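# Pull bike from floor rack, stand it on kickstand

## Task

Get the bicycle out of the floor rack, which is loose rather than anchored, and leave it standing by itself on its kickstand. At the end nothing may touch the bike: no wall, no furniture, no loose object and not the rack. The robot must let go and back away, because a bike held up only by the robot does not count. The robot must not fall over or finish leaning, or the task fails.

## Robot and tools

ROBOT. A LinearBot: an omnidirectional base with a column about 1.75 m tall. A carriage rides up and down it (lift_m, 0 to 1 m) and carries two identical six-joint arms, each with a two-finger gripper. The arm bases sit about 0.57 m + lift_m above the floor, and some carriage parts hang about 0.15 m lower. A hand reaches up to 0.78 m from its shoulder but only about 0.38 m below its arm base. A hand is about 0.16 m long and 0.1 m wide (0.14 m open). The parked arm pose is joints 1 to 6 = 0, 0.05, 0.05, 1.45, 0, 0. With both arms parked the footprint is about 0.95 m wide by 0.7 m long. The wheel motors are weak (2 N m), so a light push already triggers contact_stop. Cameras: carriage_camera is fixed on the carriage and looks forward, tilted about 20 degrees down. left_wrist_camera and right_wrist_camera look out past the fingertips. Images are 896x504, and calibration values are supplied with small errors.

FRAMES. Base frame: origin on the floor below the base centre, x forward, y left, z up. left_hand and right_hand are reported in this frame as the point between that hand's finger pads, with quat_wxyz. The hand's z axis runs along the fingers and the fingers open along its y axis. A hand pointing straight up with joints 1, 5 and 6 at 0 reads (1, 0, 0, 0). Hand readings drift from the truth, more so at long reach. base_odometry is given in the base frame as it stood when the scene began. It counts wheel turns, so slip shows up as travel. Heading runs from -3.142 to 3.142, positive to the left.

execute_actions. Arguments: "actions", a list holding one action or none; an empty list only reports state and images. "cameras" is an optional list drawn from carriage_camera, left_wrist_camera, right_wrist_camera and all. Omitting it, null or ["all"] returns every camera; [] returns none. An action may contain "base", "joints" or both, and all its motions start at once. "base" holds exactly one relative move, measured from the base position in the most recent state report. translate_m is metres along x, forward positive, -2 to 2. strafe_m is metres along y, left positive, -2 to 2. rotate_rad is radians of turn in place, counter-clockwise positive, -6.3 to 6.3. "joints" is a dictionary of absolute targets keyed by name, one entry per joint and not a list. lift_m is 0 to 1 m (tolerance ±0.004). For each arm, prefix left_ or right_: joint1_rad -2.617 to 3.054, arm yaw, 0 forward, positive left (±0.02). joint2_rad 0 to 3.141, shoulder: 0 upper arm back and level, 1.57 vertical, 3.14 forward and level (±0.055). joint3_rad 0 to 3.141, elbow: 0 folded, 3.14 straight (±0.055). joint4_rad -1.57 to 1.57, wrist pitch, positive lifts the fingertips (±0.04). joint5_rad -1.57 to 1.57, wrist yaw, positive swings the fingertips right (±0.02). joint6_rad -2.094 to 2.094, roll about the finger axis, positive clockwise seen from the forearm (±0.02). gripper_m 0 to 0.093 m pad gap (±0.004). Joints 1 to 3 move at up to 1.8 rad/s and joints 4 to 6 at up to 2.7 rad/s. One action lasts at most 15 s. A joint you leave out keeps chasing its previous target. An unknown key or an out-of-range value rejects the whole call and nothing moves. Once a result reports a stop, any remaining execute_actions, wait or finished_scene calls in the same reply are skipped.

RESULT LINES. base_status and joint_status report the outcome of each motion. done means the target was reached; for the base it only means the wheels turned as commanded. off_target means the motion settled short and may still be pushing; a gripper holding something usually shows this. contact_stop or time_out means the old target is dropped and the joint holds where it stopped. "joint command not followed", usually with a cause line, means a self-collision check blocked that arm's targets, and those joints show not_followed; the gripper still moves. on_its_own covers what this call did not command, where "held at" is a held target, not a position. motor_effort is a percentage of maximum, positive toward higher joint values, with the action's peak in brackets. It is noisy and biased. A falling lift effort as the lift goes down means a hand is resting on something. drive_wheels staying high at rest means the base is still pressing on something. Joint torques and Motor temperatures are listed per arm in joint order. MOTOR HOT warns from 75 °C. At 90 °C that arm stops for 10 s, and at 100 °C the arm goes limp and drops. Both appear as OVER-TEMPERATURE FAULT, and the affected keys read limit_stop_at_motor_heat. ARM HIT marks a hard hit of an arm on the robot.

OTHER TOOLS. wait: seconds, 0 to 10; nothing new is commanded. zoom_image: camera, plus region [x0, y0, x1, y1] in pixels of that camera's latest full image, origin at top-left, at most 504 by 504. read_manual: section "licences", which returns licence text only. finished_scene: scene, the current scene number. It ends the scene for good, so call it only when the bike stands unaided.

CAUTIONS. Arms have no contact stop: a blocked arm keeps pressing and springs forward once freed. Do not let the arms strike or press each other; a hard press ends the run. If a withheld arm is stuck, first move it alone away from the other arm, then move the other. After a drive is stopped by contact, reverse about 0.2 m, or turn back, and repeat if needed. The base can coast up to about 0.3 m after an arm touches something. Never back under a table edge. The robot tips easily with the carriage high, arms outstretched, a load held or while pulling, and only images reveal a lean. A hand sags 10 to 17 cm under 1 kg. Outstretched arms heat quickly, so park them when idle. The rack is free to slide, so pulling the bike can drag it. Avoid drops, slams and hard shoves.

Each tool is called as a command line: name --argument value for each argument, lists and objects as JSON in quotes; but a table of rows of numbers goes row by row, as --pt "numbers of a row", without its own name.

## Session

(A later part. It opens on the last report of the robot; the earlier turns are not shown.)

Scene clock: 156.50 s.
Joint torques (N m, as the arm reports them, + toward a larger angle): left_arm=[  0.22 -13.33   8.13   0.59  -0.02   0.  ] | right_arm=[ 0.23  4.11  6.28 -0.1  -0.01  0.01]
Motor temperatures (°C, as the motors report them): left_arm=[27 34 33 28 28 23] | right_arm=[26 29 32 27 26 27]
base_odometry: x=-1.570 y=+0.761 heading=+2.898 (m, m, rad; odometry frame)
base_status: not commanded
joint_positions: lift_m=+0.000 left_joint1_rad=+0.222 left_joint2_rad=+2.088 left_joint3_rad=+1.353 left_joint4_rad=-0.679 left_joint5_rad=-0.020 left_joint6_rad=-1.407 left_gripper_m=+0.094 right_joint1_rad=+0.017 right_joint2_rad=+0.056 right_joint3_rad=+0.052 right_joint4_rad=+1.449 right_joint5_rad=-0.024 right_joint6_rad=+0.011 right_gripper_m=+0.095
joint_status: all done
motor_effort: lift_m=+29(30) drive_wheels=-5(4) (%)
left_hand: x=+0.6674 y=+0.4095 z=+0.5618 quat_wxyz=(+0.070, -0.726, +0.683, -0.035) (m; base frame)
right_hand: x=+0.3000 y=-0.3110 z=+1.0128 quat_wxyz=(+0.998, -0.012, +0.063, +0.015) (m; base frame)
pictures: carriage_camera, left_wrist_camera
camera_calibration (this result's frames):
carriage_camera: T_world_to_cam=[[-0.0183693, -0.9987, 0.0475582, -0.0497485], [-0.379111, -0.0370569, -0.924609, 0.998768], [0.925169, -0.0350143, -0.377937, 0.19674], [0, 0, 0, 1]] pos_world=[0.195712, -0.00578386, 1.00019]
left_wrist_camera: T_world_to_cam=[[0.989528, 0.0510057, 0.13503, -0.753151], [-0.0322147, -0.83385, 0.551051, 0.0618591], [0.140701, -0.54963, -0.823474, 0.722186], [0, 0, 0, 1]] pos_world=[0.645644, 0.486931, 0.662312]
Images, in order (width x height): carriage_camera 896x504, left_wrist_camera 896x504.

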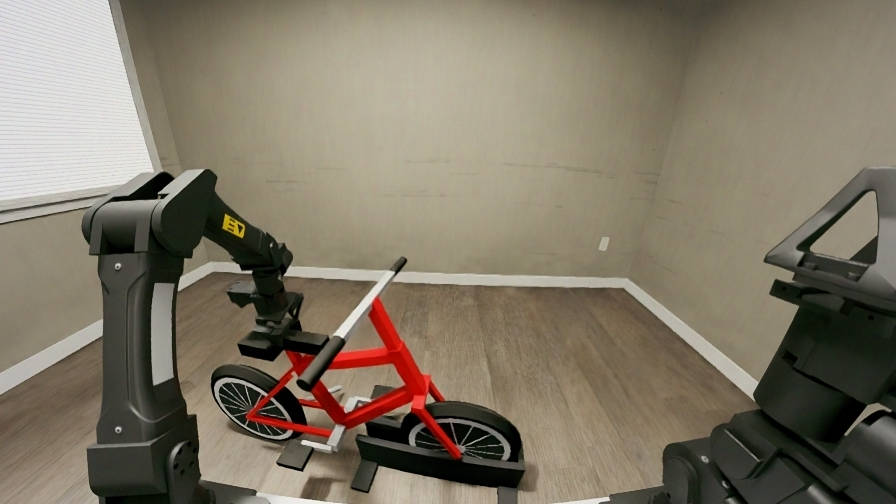

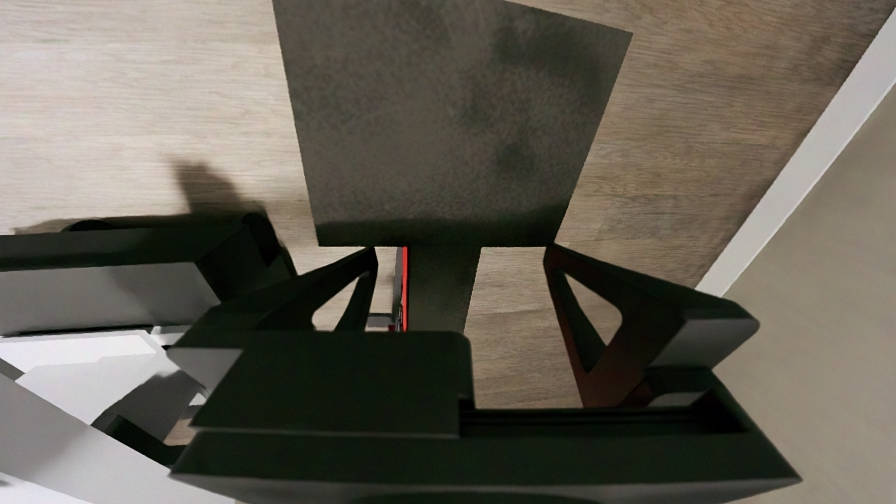

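Straddling the nose. Close and roll left.

execute_actions --actions '[{"joints":{"left_gripper_m":0.0}}]' --cameras '[]'

execute_actions --actions '[{"base":{"strafe_m":0.4}}]'

Scene clock: 168.70 s.
Joint torques (N m, as the arm reports them, + toward a larger angle): left_arm=[  0.23 -12.7    7.95   1.37   0.18  -0.04] | right_arm=[ 0.23  4.12  6.34 -0.11 -0.02  0.01]
Motor temperatures (°C, as the motors report them): left_arm=[27 37 33 28 28 23] | right_arm=[26 29 32 27 26 27]
base_odometry: x=-1.570 y=+0.761 heading=+2.898 (m, m, rad; odometry frame)
base_status: not commanded
joint_positions: lift_m=+0.000 left_joint1_rad=+0.222 left_joint2_rad=+2.082 left_joint3_rad=+1.353 left_joint4_rad=-0.774 left_joint5_rad=-0.038 left_joint6_rad=-1.405 left_gripper_m=+0.000 right_joint1_rad=+0.017 right_joint2_rad=+0.056 right_joint3_rad=+0.052 right_joint4_rad=+1.449 right_joint5_rad=-0.024 right_joint6_rad=+0.011 right_gripper_m=+0.095
joint_status: all done
motor_effort: lift_m=+30(29) drive_wheels=-3(4) (%)
left_hand: x=+0.6449 y=+0.4076 z=+0.5616 quat_wxyz=(+0.039, -0.727, +0.686, -0.003) (m; base frame)
right_hand: x=+0.3000 y=-0.3111 z=+1.0128 quat_wxyz=(+0.998, -0.012, +0.063, +0.015) (m; base frame)
pictures: none
No camera images: the call's "cameras" was empty. Leave "cameras" out to get every camera's image.

Scene clock: 171.57 s.
Joint torques (N m, as the arm reports them, + toward a larger angle): left_arm=[  0.58 -12.87   8.13   0.65  -0.11  -0.03] | right_arm=[ 0.3   4.15  6.26 -0.12 -0.01  0.01]
Motor temperatures (°C, as the motors report them): left_arm=[27 37 33 28 28 23] | right_arm=[26 29 32 27 26 27]
base_odometry: x=-1.666 y=+0.372 heading=+2.899 (m, m, rad; odometry frame)
base_status: done
joint_positions: lift_m=+0.000 left_joint1_rad=+0.217 left_joint2_rad=+2.082 left_joint3_rad=+1.353 left_joint4_rad=-0.688 left_joint5_rad=-0.010 left_joint6_rad=-1.405 left_gripper_m=+0.000 right_joint1_rad=+0.017 right_joint2_rad=+0.056 right_joint3_rad=+0.052 right_joint4_rad=+1.449 right_joint5_rad=-0.024 right_joint6_rad=+0.011 right_gripper_m=+0.095
joint_status: not commanded
motor_effort: lift_m=+30(29) drive_wheels=-8(49) (%)
left_hand: x=+0.6669 y=+0.4058 z=+0.5638 quat_wxyz=(+0.066, -0.723, +0.686, -0.039) (m; base frame)
right_hand: x=+0.3000 y=-0.3111 z=+1.0128 quat_wxyz=(+0.998, -0.012, +0.063, +0.015) (m; base frame)
pictures: carriage_camera, left_wrist_camera, right_wrist_camera
camera_calibration (this result's frames):
carriage_camera: T_world_to_cam=[[-0.0183693, -0.9987, 0.0475582, -0.0497485], [-0.379111, -0.0370569, -0.924609, 0.998768], [0.925169, -0.0350143, -0.377937, 0.19674], [0, 0, 0, 1]] pos_world=[0.195712, -0.00578386, 1.00019]
left_wrist_camera: T_world_to_cam=[[0.990039, 0.0436808, 0.133848, -0.749421], [-0.0389612, -0.828539, 0.558574, 0.0557826], [0.135298, -0.558225, -0.818584, 0.726254], [0, 0, 0, 1]] pos_world=[0.645869, 0.484366, 0.66365]
right_wrist_camera: T_world_to_cam=[[0.0426974, -0.998523, -0.0335875, -0.296335], [0.707113, 0.0539521, -0.705039, 0.521082], [0.70581, 0.0063531, 0.708373, -0.802855], [0, 0, 0, 1]] pos_world=[0.210851, -0.31891, 0.92615]
Images, in order (width x height): carriage_camera 896x504, left_wrist_camera 896x504, right_wrist_camera 896x504.

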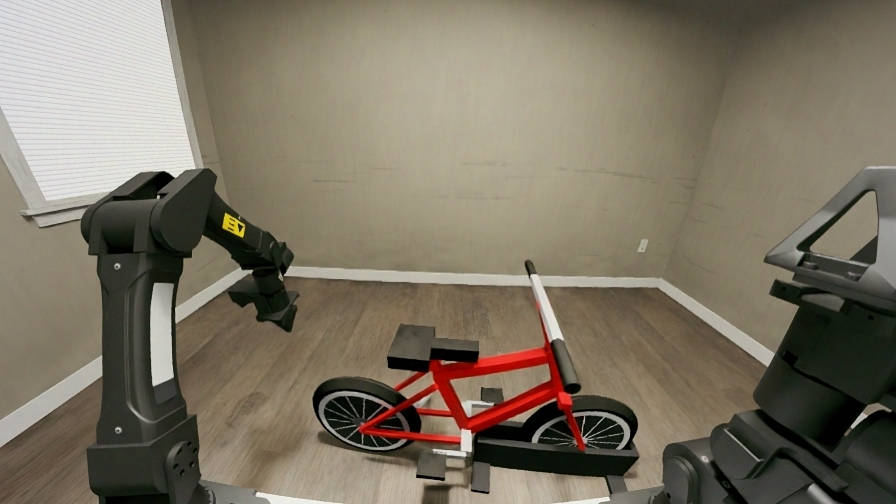

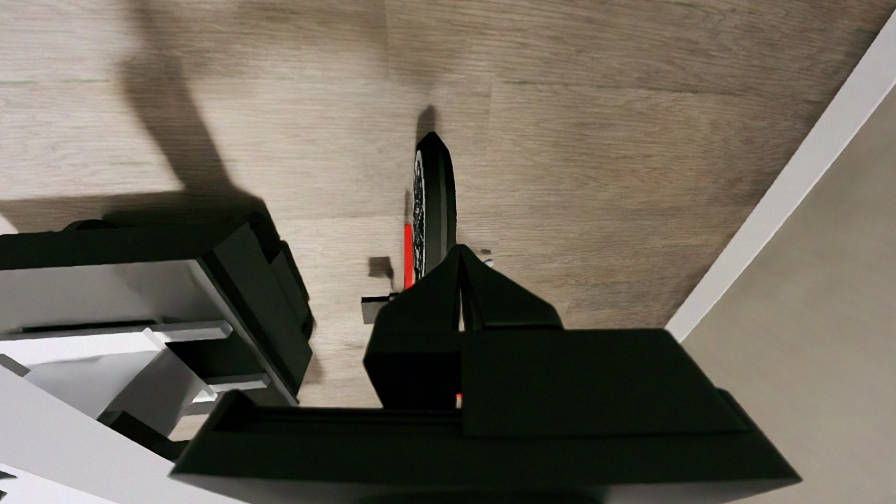

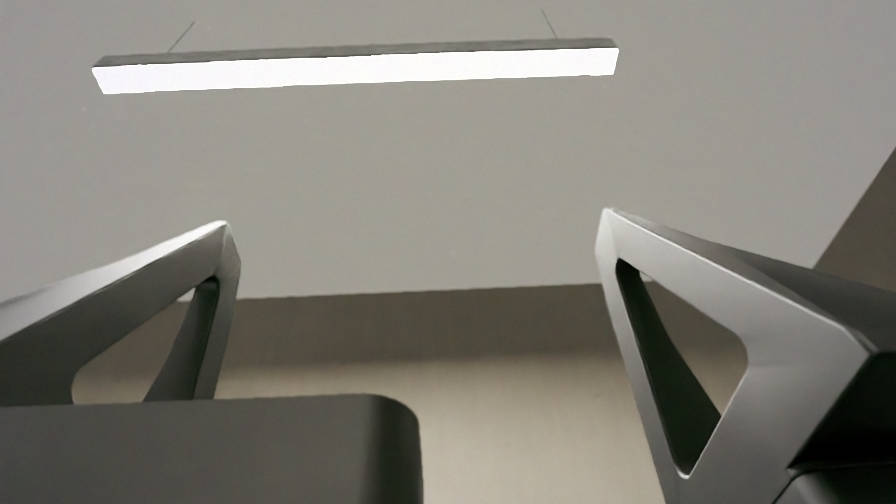

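execute_actions --actions '[{"joints":{"left_gripper_m":0.093,"lift_m":0.1}}]' --cameras '[]'

execute_actions --actions '[{"base":{"strafe_m":-0.42}}]' --cameras '[]'

execute_actions --actions '[{"joints":{"lift_m":0.0,"left_joint2_rad":2.2,"left_joint3_rad":1.4,"left_joint4_rad":-0.62}}]' --cameras '["left_wrist_camera","carriage_camera"]'

Scene clock: 186.30 s.
Joint torques (N m, as the arm reports them, + toward a larger angle): left_arm=[  0.59 -13.     8.05   0.6   -0.11  -0.03] | right_arm=[ 0.2   4.03  6.34 -0.1  -0.02  0.01]
Motor temperatures (°C, as the motors report them): left_arm=[27 39 33 28 28 23] | right_arm=[26 29 33 27 26 27]
base_odometry: x=-1.666 y=+0.372 heading=+2.899 (m, m, rad; odometry frame)
base_status: not commanded
joint_positions: lift_m=+0.100 left_joint1_rad=+0.217 left_joint2_rad=+2.083 left_joint3_rad=+1.353 left_joint4_rad=-0.681 left_joint5_rad=-0.011 left_joint6_rad=-1.405 left_gripper_m=+0.093 right_joint1_rad=+0.017 right_joint2_rad=+0.056 right_joint3_rad=+0.052 right_joint4_rad=+1.449 right_joint5_rad=-0.024 right_joint6_rad=+0.011 right_gripper_m=+0.095
joint_status: all done
motor_effort: lift_m=+36(43) drive_wheels=-8(8) (%)
left_hand: x=+0.6684 y=+0.4063 z=+0.6633 quat_wxyz=(+0.069, -0.723, +0.686, -0.040) (m; base frame)
right_hand: x=+0.3001 y=-0.3111 z=+1.1123 quat_wxyz=(+0.998, -0.012, +0.063, +0.015) (m; base frame)
pictures: none
No camera images: the call's "cameras" was empty. Leave "cameras" out to get every camera's image.

Scene clock: 189.17 s.
Joint torques (N m, as the arm reports them, + toward a larger angle): left_arm=[  0.35 -12.88   8.13   0.6   -0.08  -0.03] | right_arm=[ 0.22  4.18  6.26 -0.1  -0.02  0.01]
Motor temperatures (°C, as the motors report them): left_arm=[27 40 33 28 28 23] | right_arm=[26 29 33 27 26 27]
base_odometry: x=-1.565 y=+0.780 heading=+2.899 (m, m, rad; odometry frame)
base_status: done
joint_positions: lift_m=+0.100 left_joint1_rad=+0.220 left_joint2_rad=+2.083 left_joint3_rad=+1.353 left_joint4_rad=-0.680 left_joint5_rad=-0.013 left_joint6_rad=-1.405 left_gripper_m=+0.093 right_joint1_rad=+0.017 right_joint2_rad=+0.056 right_joint3_rad=+0.052 right_joint4_rad=+1.449 right_joint5_rad=-0.024 right_joint6_rad=+0.011 right_gripper_m=+0.095
joint_status: not commanded
motor_effort: lift_m=+35(36) drive_wheels=-6(63) (%)
left_hand: x=+0.6683 y=+0.4077 z=+0.6634 quat_wxyz=(+0.070, -0.724, +0.685, -0.040) (m; base frame)
right_hand: x=+0.3001 y=-0.3111 z=+1.1123 quat_wxyz=(+0.998, -0.012, +0.063, +0.015) (m; base frame)
pictures: none
No camera images: the call's "cameras" was empty. Leave "cameras" out to get every camera's image.

Scene clock: 190.10 s.
Joint torques (N m, as the arm reports them, + toward a larger angle): left_arm=[  0.39 -14.69   7.29   0.55  -0.1   -0.03] | right_arm=[ 0.22  4.05  6.35 -0.1  -0.01  0.01]
Motor temperatures (°C, as the motors report them): left_arm=[27 40 33 28 28 23] | right_arm=[26 29 33 27 26 27]
base_odometry: x=-1.565 y=+0.780 heading=+2.899 (m, m, rad; odometry frame)
base_status: not commanded
joint_positions: lift_m=+0.000 left_joint1_rad=+0.220 left_joint2_rad=+2.214 left_joint3_rad=+1.397 left_joint4_rad=-0.621 left_joint5_rad=-0.013 left_joint6_rad=-1.405 left_gripper_m=+0.093 right_joint1_rad=+0.017 right_joint2_rad=+0.056 right_joint3_rad=+0.052 right_joint4_rad=+1.449 right_joint5_rad=-0.024 right_joint6_rad=+0.011 right_gripper_m=+0.095
joint_status: all done
motor_effort: lift_m=+30(31) drive_wheels=-6(7) (%)
left_hand: x=+0.6792 y=+0.4102 z=+0.5251 quat_wxyz=(+0.059, -0.725, +0.686, -0.032) (m; base frame)
right_hand: x=+0.3000 y=-0.3111 z=+1.0128 quat_wxyz=(+0.998, -0.012, +0.063, +0.015) (m; base frame)
pictures: carriage_camera, left_wrist_camera
camera_calibration (this result's frames):
carriage_camera: T_world_to_cam=[[-0.0183693, -0.9987, 0.0475582, -0.0497483], [-0.379111, -0.0370569, -0.924609, 0.998764], [0.925169, -0.0350143, -0.377937, 0.196738], [0, 0, 0, 1]] pos_world=[0.195712, -0.00578386, 1.00019]
left_wrist_camera: T_world_to_cam=[[0.992456, 0.0469385, 0.113261, -0.748786], [-0.024859, -0.827578, 0.560801, 0.0703387], [0.120055, -0.559386, -0.820167, 0.706994], [0, 0, 0, 1]] pos_world=[0.660008, 0.48884, 0.625215]
Images, in order (width x height): carriage_camera 896x504, left_wrist_camera 896x504.

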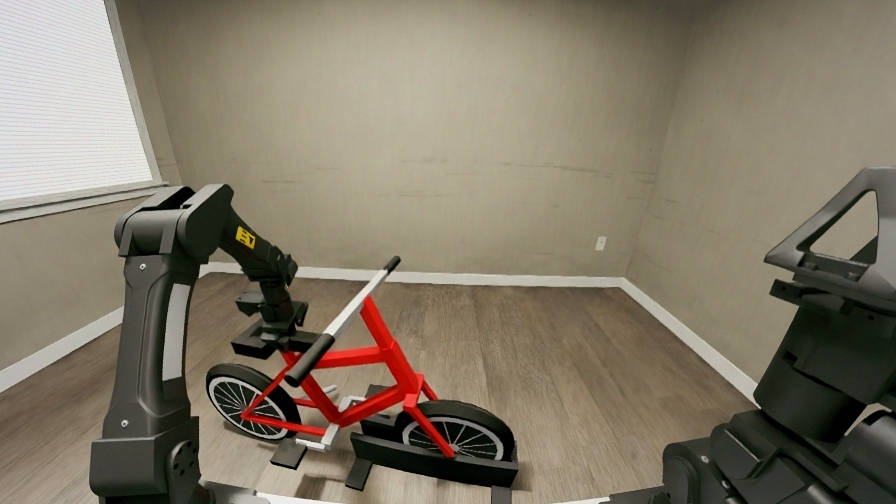

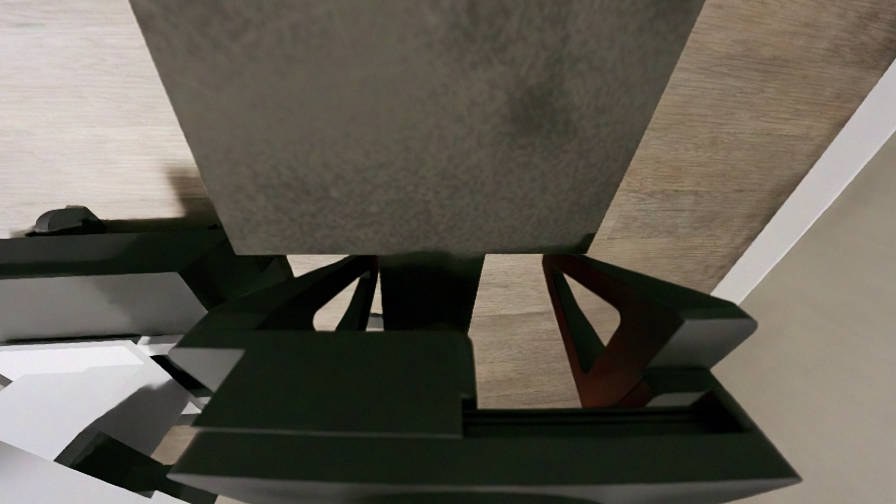

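execute_actions --actions '[{"joints":{"left_gripper_m":0.0}}]' --cameras '[]'

execute_actions --actions '[{"base":{"strafe_m":0.5}}]' --cameras '["left_wrist_camera","carriage_camera"]'

Scene clock: 197.70 s.
Joint torques (N m, as the arm reports them, + toward a larger angle): left_arm=[  0.45 -14.45   7.58   1.16   0.11  -0.54] | right_arm=[ 0.23  4.09  6.3  -0.09 -0.01  0.01]
Motor temperatures (°C, as the motors report them): left_arm=[27 42 33 29 28 24] | right_arm=[26 29 33 27 26 27]
base_odometry: x=-1.565 y=+0.780 heading=+2.899 (m, m, rad; odometry frame)
base_status: not commanded
joint_positions: lift_m=+0.000 left_joint1_rad=+0.219 left_joint2_rad=+2.214 left_joint3_rad=+1.392 left_joint4_rad=-0.698 left_joint5_rad=-0.031 left_joint6_rad=-1.359 left_gripper_m=+0.042 right_joint1_rad=+0.017 right_joint2_rad=+0.056 right_joint3_rad=+0.052 right_joint4_rad=+1.449 right_joint5_rad=-0.024 right_joint6_rad=+0.011 right_gripper_m=+0.095
joint_status: left_gripper_m off_target (ended at +0.042, target +0.000)
motor_effort: lift_m=+28(30) drive_wheels=-5(4) (%)
left_hand: x=+0.6582 y=+0.4084 z=+0.5222 quat_wxyz=(+0.030, -0.710, +0.704, +0.000) (m; base frame)
right_hand: x=+0.3000 y=-0.3111 z=+1.0128 quat_wxyz=(+0.998, -0.012, +0.063, +0.015) (m; base frame)
pictures: none
No camera images: the call's "cameras" was empty. Leave "cameras" out to get every camera's image.

Scene clock: 199.80 s.
Joint torques (N m, as the arm reports them, + toward a larger angle): left_arm=[  0.89 -14.46   7.63   1.07  -0.18  -0.63] | right_arm=[ 0.18  4.13  6.2  -0.1   0.02  0.01]
Motor temperatures (°C, as the motors report them): left_arm=[27 42 33 29 28 24] | right_arm=[26 29 33 27 26 27]
base_odometry: x=-1.626 y=+0.532 heading=+2.900 (m, m, rad; odometry frame)
base_status: strafe_m contact_stop (by the wheels' count: +0.255 of +0.500)
joint_positions: lift_m=+0.000 left_joint1_rad=+0.213 left_joint2_rad=+2.214 left_joint3_rad=+1.392 left_joint4_rad=-0.685 left_joint5_rad=-0.004 left_joint6_rad=-1.351 left_gripper_m=+0.041 right_joint1_rad=+0.017 right_joint2_rad=+0.056 right_joint3_rad=+0.052 right_joint4_rad=+1.449 right_joint5_rad=-0.025 right_joint6_rad=+0.011 right_gripper_m=+0.095
joint_status: not commanded
motor_effort: lift_m=+30(30) drive_wheels=+9(71) (%)
left_hand: x=+0.6628 y=+0.4020 z=+0.5222 quat_wxyz=(+0.028, -0.704, +0.709, -0.015) (m; base frame)
right_hand: x=+0.2999 y=-0.3108 z=+1.0129 quat_wxyz=(+0.998, -0.013, +0.063, +0.015) (m; base frame)
pictures: carriage_camera, left_wrist_camera
camera_calibration (this result's frames):
carriage_camera: T_world_to_cam=[[-0.0183693, -0.9987, 0.0475582, -0.0497471], [-0.379111, -0.0370569, -0.924609, 0.998741], [0.925169, -0.0350143, -0.377937, 0.196729], [0, 0, 0, 1]] pos_world=[0.195712, -0.00578386, 1.00016]
left_wrist_camera: T_world_to_cam=[[0.998867, -0.0130244, 0.0457696, -0.676753], [-0.0371253, -0.814977, 0.578302, 0.0587268], [0.0297691, -0.579347, -0.814538, 0.76702], [0, 0, 0, 1]] pos_world=[0.655333, 0.483417, 0.621779]
Images, in order (width x height): carriage_camera 896x504, left_wrist_camera 896x504.

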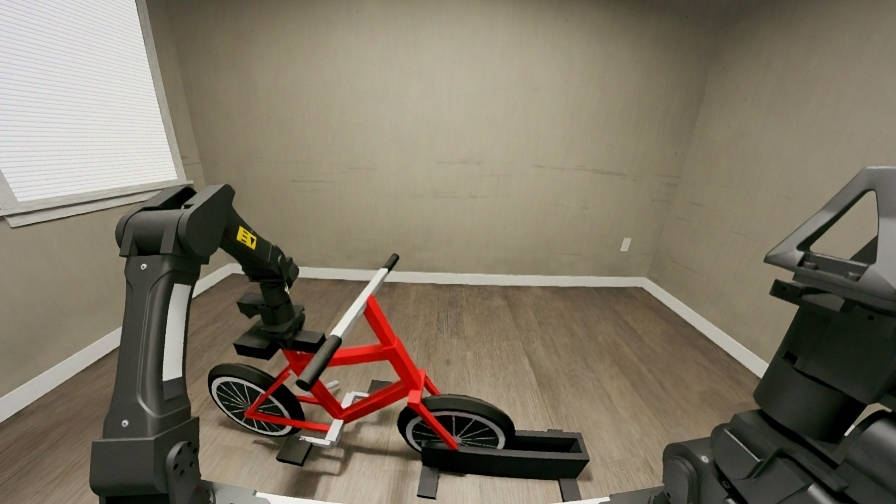

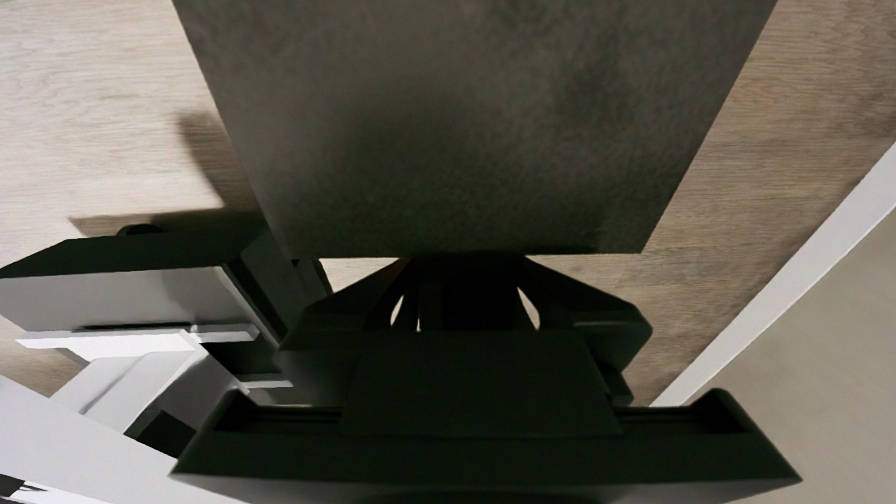

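Working. Continue.

execute_actions --actions '[{"base":{"strafe_m":0.45},"joints":{"left_joint1_rad":0.22}}]' --cameras '["carriage_camera"]'

Scene clock: 206.67 s.
Joint torques (N m, as the arm reports them, + toward a larger angle): left_arm=[  0.04 -14.56   7.61   0.94   0.31  -0.63] | right_arm=[ 0.26  4.12  6.18 -0.11 -0.01  0.01]
Motor temperatures (°C, as the motors report them): left_arm=[27 43 33 29 28 24] | right_arm=[26 29 33 27 26 27]
base_odometry: x=-1.733 y=+0.095 heading=+2.901 (m, m, rad; odometry frame)
base_status: done
joint_positions: lift_m=+0.000 left_joint1_rad=+0.227 left_joint2_rad=+2.215 left_joint3_rad=+1.392 left_joint4_rad=-0.671 left_joint5_rad=-0.051 left_joint6_rad=-1.349 left_gripper_m=+0.040 right_joint1_rad=+0.017 right_joint2_rad=+0.056 right_joint3_rad=+0.052 right_joint4_rad=+1.449 right_joint5_rad=-0.025 right_joint6_rad=+0.011 right_gripper_m=+0.095
joint_status: all done
motor_effort: lift_m=+30(30) drive_wheels=-12(58) (%)
left_hand: x=+0.6631 y=+0.4160 z=+0.5223 quat_wxyz=(+0.046, -0.709, +0.704, +0.001) (m; base frame)
right_hand: x=+0.2999 y=-0.3108 z=+1.0129 quat_wxyz=(+0.998, -0.013, +0.063, +0.015) (m; base frame)
pictures: carriage_camera
camera_calibration (this result's frames):
carriage_camera: T_world_to_cam=[[-0.0183693, -0.9987, 0.0475582, -0.0497471], [-0.379111, -0.0370569, -0.924609, 0.998741], [0.925169, -0.0350143, -0.377937, 0.196729], [0, 0, 0, 1]] pos_world=[0.195712, -0.00578386, 1.00016]
Images, in order (width x height): carriage_camera 896x504.

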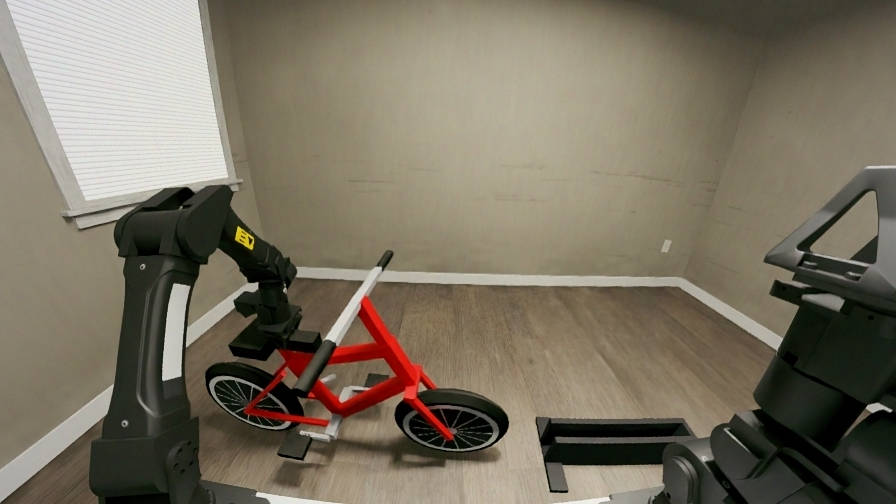

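execute_actions --actions '[{"base":{"translate_m":0.05},"joints":{"left_gripper_m":0.093}}]' --cameras '["carriage_camera","left_wrist_camera"]'

zoom_image --camera "carriage_camera" --region '[190, 300, 530, 500]'

Scene clock: 218.70 s.
Joint torques (N m, as the arm reports them, + toward a larger angle): left_arm=[  0.63 -13.52   5.97   0.54  -0.11  -0.16] | right_arm=[ 0.24  4.09  6.26 -0.1   0.    0.01]
Motor temperatures (°C, as the motors report them): left_arm=[27 45 33 29 28 24] | right_arm=[26 29 33 27 26 27]
base_odometry: x=-1.782 y=+0.107 heading=+2.902 (m, m, rad; odometry frame)
base_status: done
joint_positions: lift_m=+0.000 left_joint1_rad=+0.216 left_joint2_rad=+2.199 left_joint3_rad=+1.413 left_joint4_rad=-0.611 left_joint5_rad=-0.008 left_joint6_rad=-1.392 left_gripper_m=+0.093 right_joint1_rad=+0.017 right_joint2_rad=+0.056 right_joint3_rad=+0.052 right_joint4_rad=+1.448 right_joint5_rad=-0.025 right_joint6_rad=+0.011 right_gripper_m=+0.095
joint_status: all done
motor_effort: lift_m=+31(30) drive_wheels=-13(37) (%)
left_hand: x=+0.6905 y=+0.4102 z=+0.5358 quat_wxyz=(+0.075, -0.718, +0.691, -0.045) (m; base frame)
right_hand: x=+0.3000 y=-0.3109 z=+1.0129 quat_wxyz=(+0.998, -0.013, +0.063, +0.015) (m; base frame)
pictures: carriage_camera, left_wrist_camera
camera_calibration (this result's frames):
carriage_camera: T_world_to_cam=[[-0.0183693, -0.9987, 0.0475582, -0.0497469], [-0.379111, -0.0370569, -0.924609, 0.998736], [0.925169, -0.0350143, -0.377937, 0.196727], [0, 0, 0, 1]] pos_world=[0.195712, -0.00578386, 1.00016]
left_wrist_camera: T_world_to_cam=[[0.987545, 0.0296576, 0.154515, -0.772874], [-0.0616856, -0.830463, 0.553648, 0.0951113], [0.144739, -0.556284, -0.81829, 0.695084], [0, 0, 0, 1]] pos_world=[0.66851, 0.488572, 0.635542]
Images, in order (width x height): carriage_camera 896x504, left_wrist_camera 896x504.

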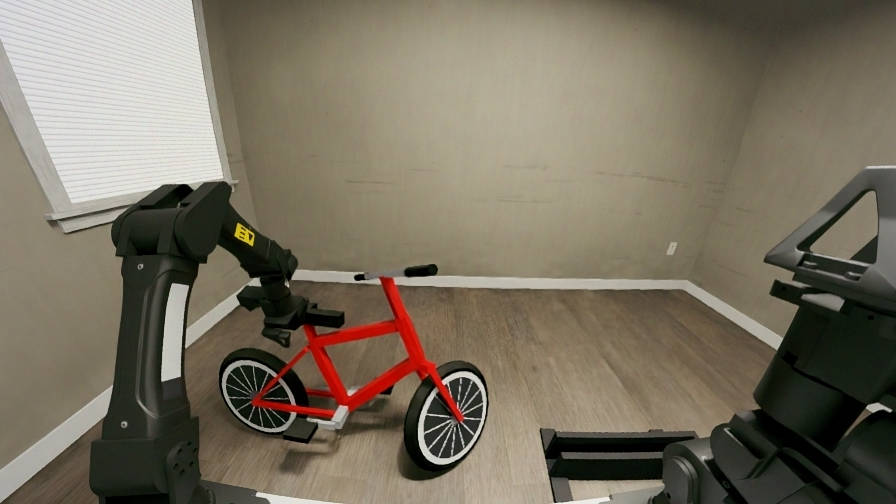

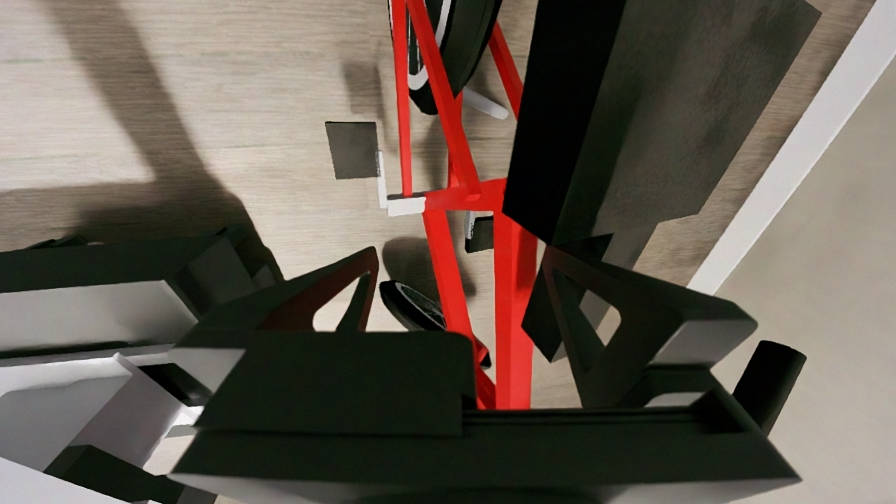

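Region (190, 300, 530, 500) of carriage_camera's 896x504 image, scaled by 1.482, with more detail than that image has; it fills the top 296 rows of this view, and the rest is white.

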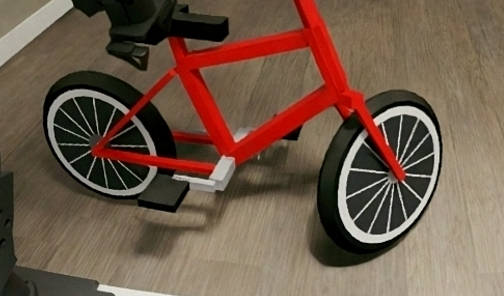

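Seems to lean on the stand, past my fingers. Raise and withdraw.

execute_actions --actions '[{"joints":{"lift_m":0.2}}]' --cameras '[]'

execute_actions --actions '[{"base":{"translate_m":-0.5},"joints":{"left_joint2_rad":1.2,"left_joint3_rad":0.6}}]' --cameras '["carriage_camera"]'

wait --seconds 3

Scene clock: 226.67 s.
Joint torques (N m, as the arm reports them, + toward a larger angle): left_arm=[  0.67 -13.7    5.89   0.58  -0.12  -0.17] | right_arm=[ 0.23  4.08  6.16 -0.1   0.    0.02]
Motor temperatures (°C, as the motors report them): left_arm=[27 45 32 29 28 24] | right_arm=[26 29 33 27 26 27]
base_odometry: x=-1.782 y=+0.107 heading=+2.902 (m, m, rad; odometry frame)
base_status: not commanded
joint_positions: lift_m=+0.200 left_joint1_rad=+0.216 left_joint2_rad=+2.202 left_joint3_rad=+1.413 left_joint4_rad=-0.618 left_joint5_rad=-0.010 left_joint6_rad=-1.392 left_gripper_m=+0.093 right_joint1_rad=+0.017 right_joint2_rad=+0.056 right_joint3_rad=+0.052 right_joint4_rad=+1.448 right_joint5_rad=-0.025 right_joint6_rad=+0.011 right_gripper_m=+0.095
joint_status: all done
motor_effort: lift_m=+35(44) drive_wheels=-10(12) (%)
left_hand: x=+0.6883 y=+0.4100 z=+0.7338 quat_wxyz=(+0.071, -0.718, +0.691, -0.041) (m; base frame)
right_hand: x=+0.3000 y=-0.3109 z=+1.2125 quat_wxyz=(+0.998, -0.013, +0.063, +0.015) (m; base frame)
pictures: none
No camera images: the call's "cameras" was empty. Leave "cameras" out to get every camera's image.

Scene clock: 229.77 s.
Joint torques (N m, as the arm reports them, + toward a larger angle): left_arm=[ 0.69 -5.64  6.76  0.96 -0.11 -0.15] | right_arm=[ 0.23  4.    6.24 -0.08  0.    0.01]
Motor temperatures (°C, as the motors report them): left_arm=[27 45 32 29 28 24] | right_arm=[26 29 33 27 26 27]
base_odometry: x=-1.296 y=-0.012 heading=+2.902 (m, m, rad; odometry frame)
base_status: done
joint_positions: lift_m=+0.200 left_joint1_rad=+0.216 left_joint2_rad=+1.215 left_joint3_rad=+0.615 left_joint4_rad=-0.621 left_joint5_rad=-0.010 left_joint6_rad=-1.393 left_gripper_m=+0.093 right_joint1_rad=+0.017 right_joint2_rad=+0.056 right_joint3_rad=+0.052 right_joint4_rad=+1.449 right_joint5_rad=-0.025 right_joint6_rad=+0.011 right_gripper_m=+0.095
joint_status: all done
motor_effort: lift_m=+35(35) drive_wheels=-4(55) (%)
left_hand: x=+0.5098 y=+0.3708 z=+0.8225 quat_wxyz=(+0.148, -0.710, +0.682, -0.092) (m; base frame)
right_hand: x=+0.2999 y=-0.3109 z=+1.2125 quat_wxyz=(+0.998, -0.013, +0.063, +0.015) (m; base frame)
pictures: carriage_camera
camera_calibration (this result's frames):
carriage_camera: T_world_to_cam=[[-0.0183693, -0.9987, 0.0475582, -0.0592403], [-0.379111, -0.0370569, -0.924609, 1.1833], [0.925169, -0.0350143, -0.377937, 0.27217], [0, 0, 0, 1]] pos_world=[0.195712, -0.00578386, 1.19977]
Images, in order (width x height): carriage_camera 896x504.

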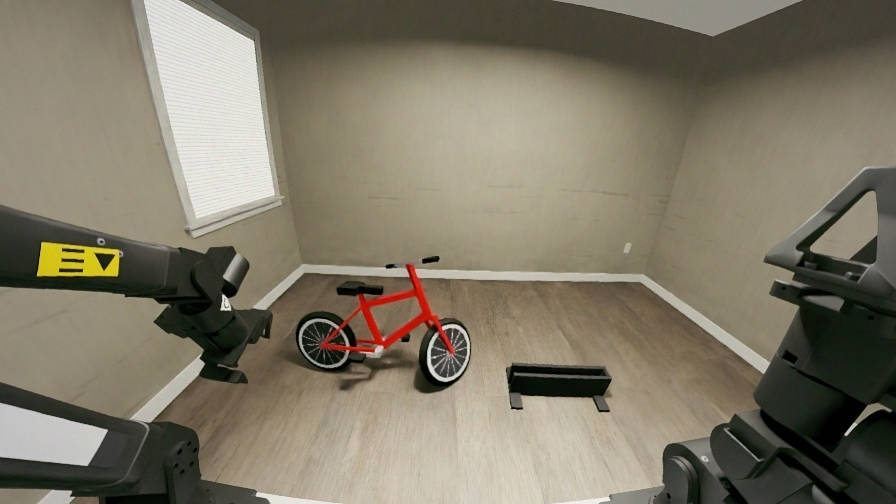

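Scene clock: 232.77 s.
Joint torques (N m, as the arm reports them, + toward a larger angle): left_arm=[ 0.68 -5.59  6.76  0.97 -0.11 -0.15] | right_arm=[ 0.21  4.08  6.23 -0.1   0.    0.01]
Motor temperatures (°C, as the motors report them): left_arm=[27 43 32 29 28 24] | right_arm=[26 29 33 27 26 27]
base_odometry: x=-1.296 y=-0.012 heading=+2.902 (m, m, rad; odometry frame)
base_status: done
joint_positions: lift_m=+0.200 left_joint1_rad=+0.216 left_joint2_rad=+1.215 left_joint3_rad=+0.615 left_joint4_rad=-0.621 left_joint5_rad=-0.010 left_joint6_rad=-1.393 left_gripper_m=+0.093 right_joint1_rad=+0.017 right_joint2_rad=+0.056 right_joint3_rad=+0.052 right_joint4_rad=+1.449 right_joint5_rad=-0.025 right_joint6_rad=+0.011 right_gripper_m=+0.095
joint_status: all done
motor_effort: lift_m=+35(35) drive_wheels=-4(55) (%)
left_hand: x=+0.5098 y=+0.3708 z=+0.8225 quat_wxyz=(+0.148, -0.710, +0.682, -0.092) (m; base frame)
right_hand: x=+0.2999 y=-0.3109 z=+1.2125 quat_wxyz=(+0.998, -0.013, +0.063, +0.015) (m; base frame)
wait: 3.00 s; at rest by 0.27 s
pictures: carriage_camera, left_wrist_camera, right_wrist_camera
camera_calibration (this result's frames):
carriage_camera: T_world_to_cam=[[-0.0183693, -0.9987, 0.0475582, -0.0592403], [-0.379111, -0.0370569, -0.924609, 1.1833], [0.925169, -0.0350143, -0.377937, 0.27217], [0, 0, 0, 1]] pos_world=[0.195712, -0.00578386, 1.19977]
left_wrist_camera: T_world_to_cam=[[0.946729, 0.0211031, 0.321339, -0.750774], [-0.151471, -0.851395, 0.502178, -0.0116412], [0.284184, -0.5241, -0.802844, 0.838258], [0, 0, 0, 1]] pos_world=[0.470796, 0.445264, 0.920089]
right_wrist_camera: T_world_to_cam=[[0.042854, -0.998554, -0.0324433, -0.290869], [0.707388, 0.053258, -0.704816, 0.661455], [0.705525, 0.0072542, 0.708648, -0.944241], [0, 0, 0, 1]] pos_world=[0.210745, -0.318826, 1.1259]
Images, in order (width x height): carriage_camera 896x504, left_wrist_camera 896x504, right_wrist_camera 896x504.

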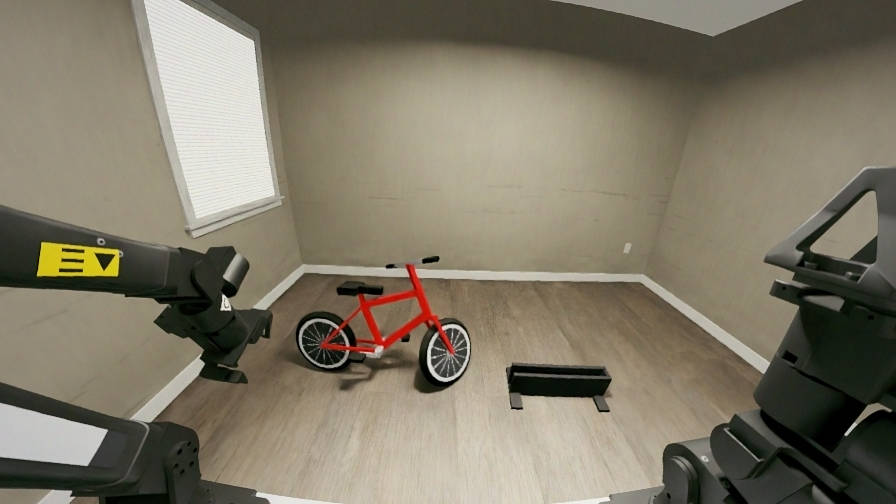

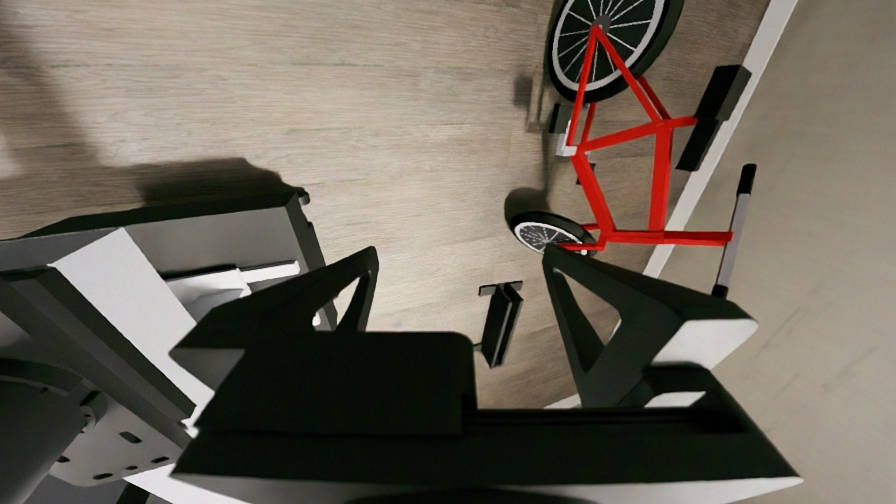

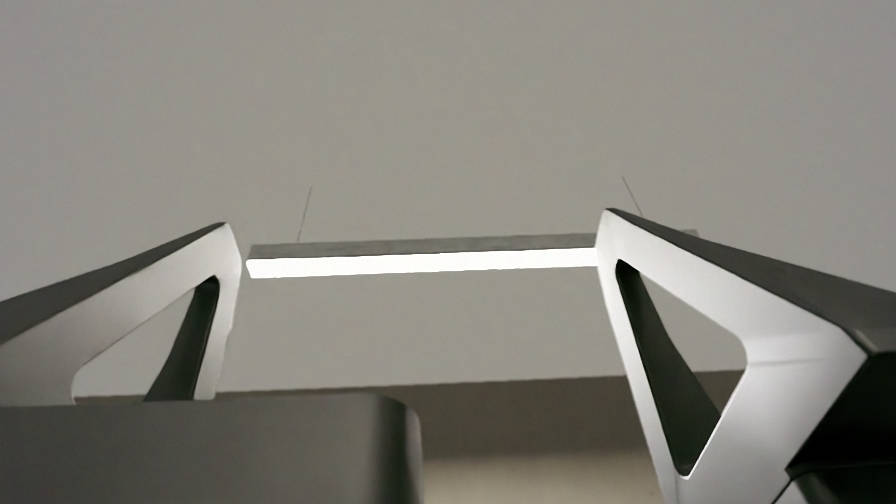

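Standing, stable.

finished_scene --scene 1

The scene is finished: the task was done.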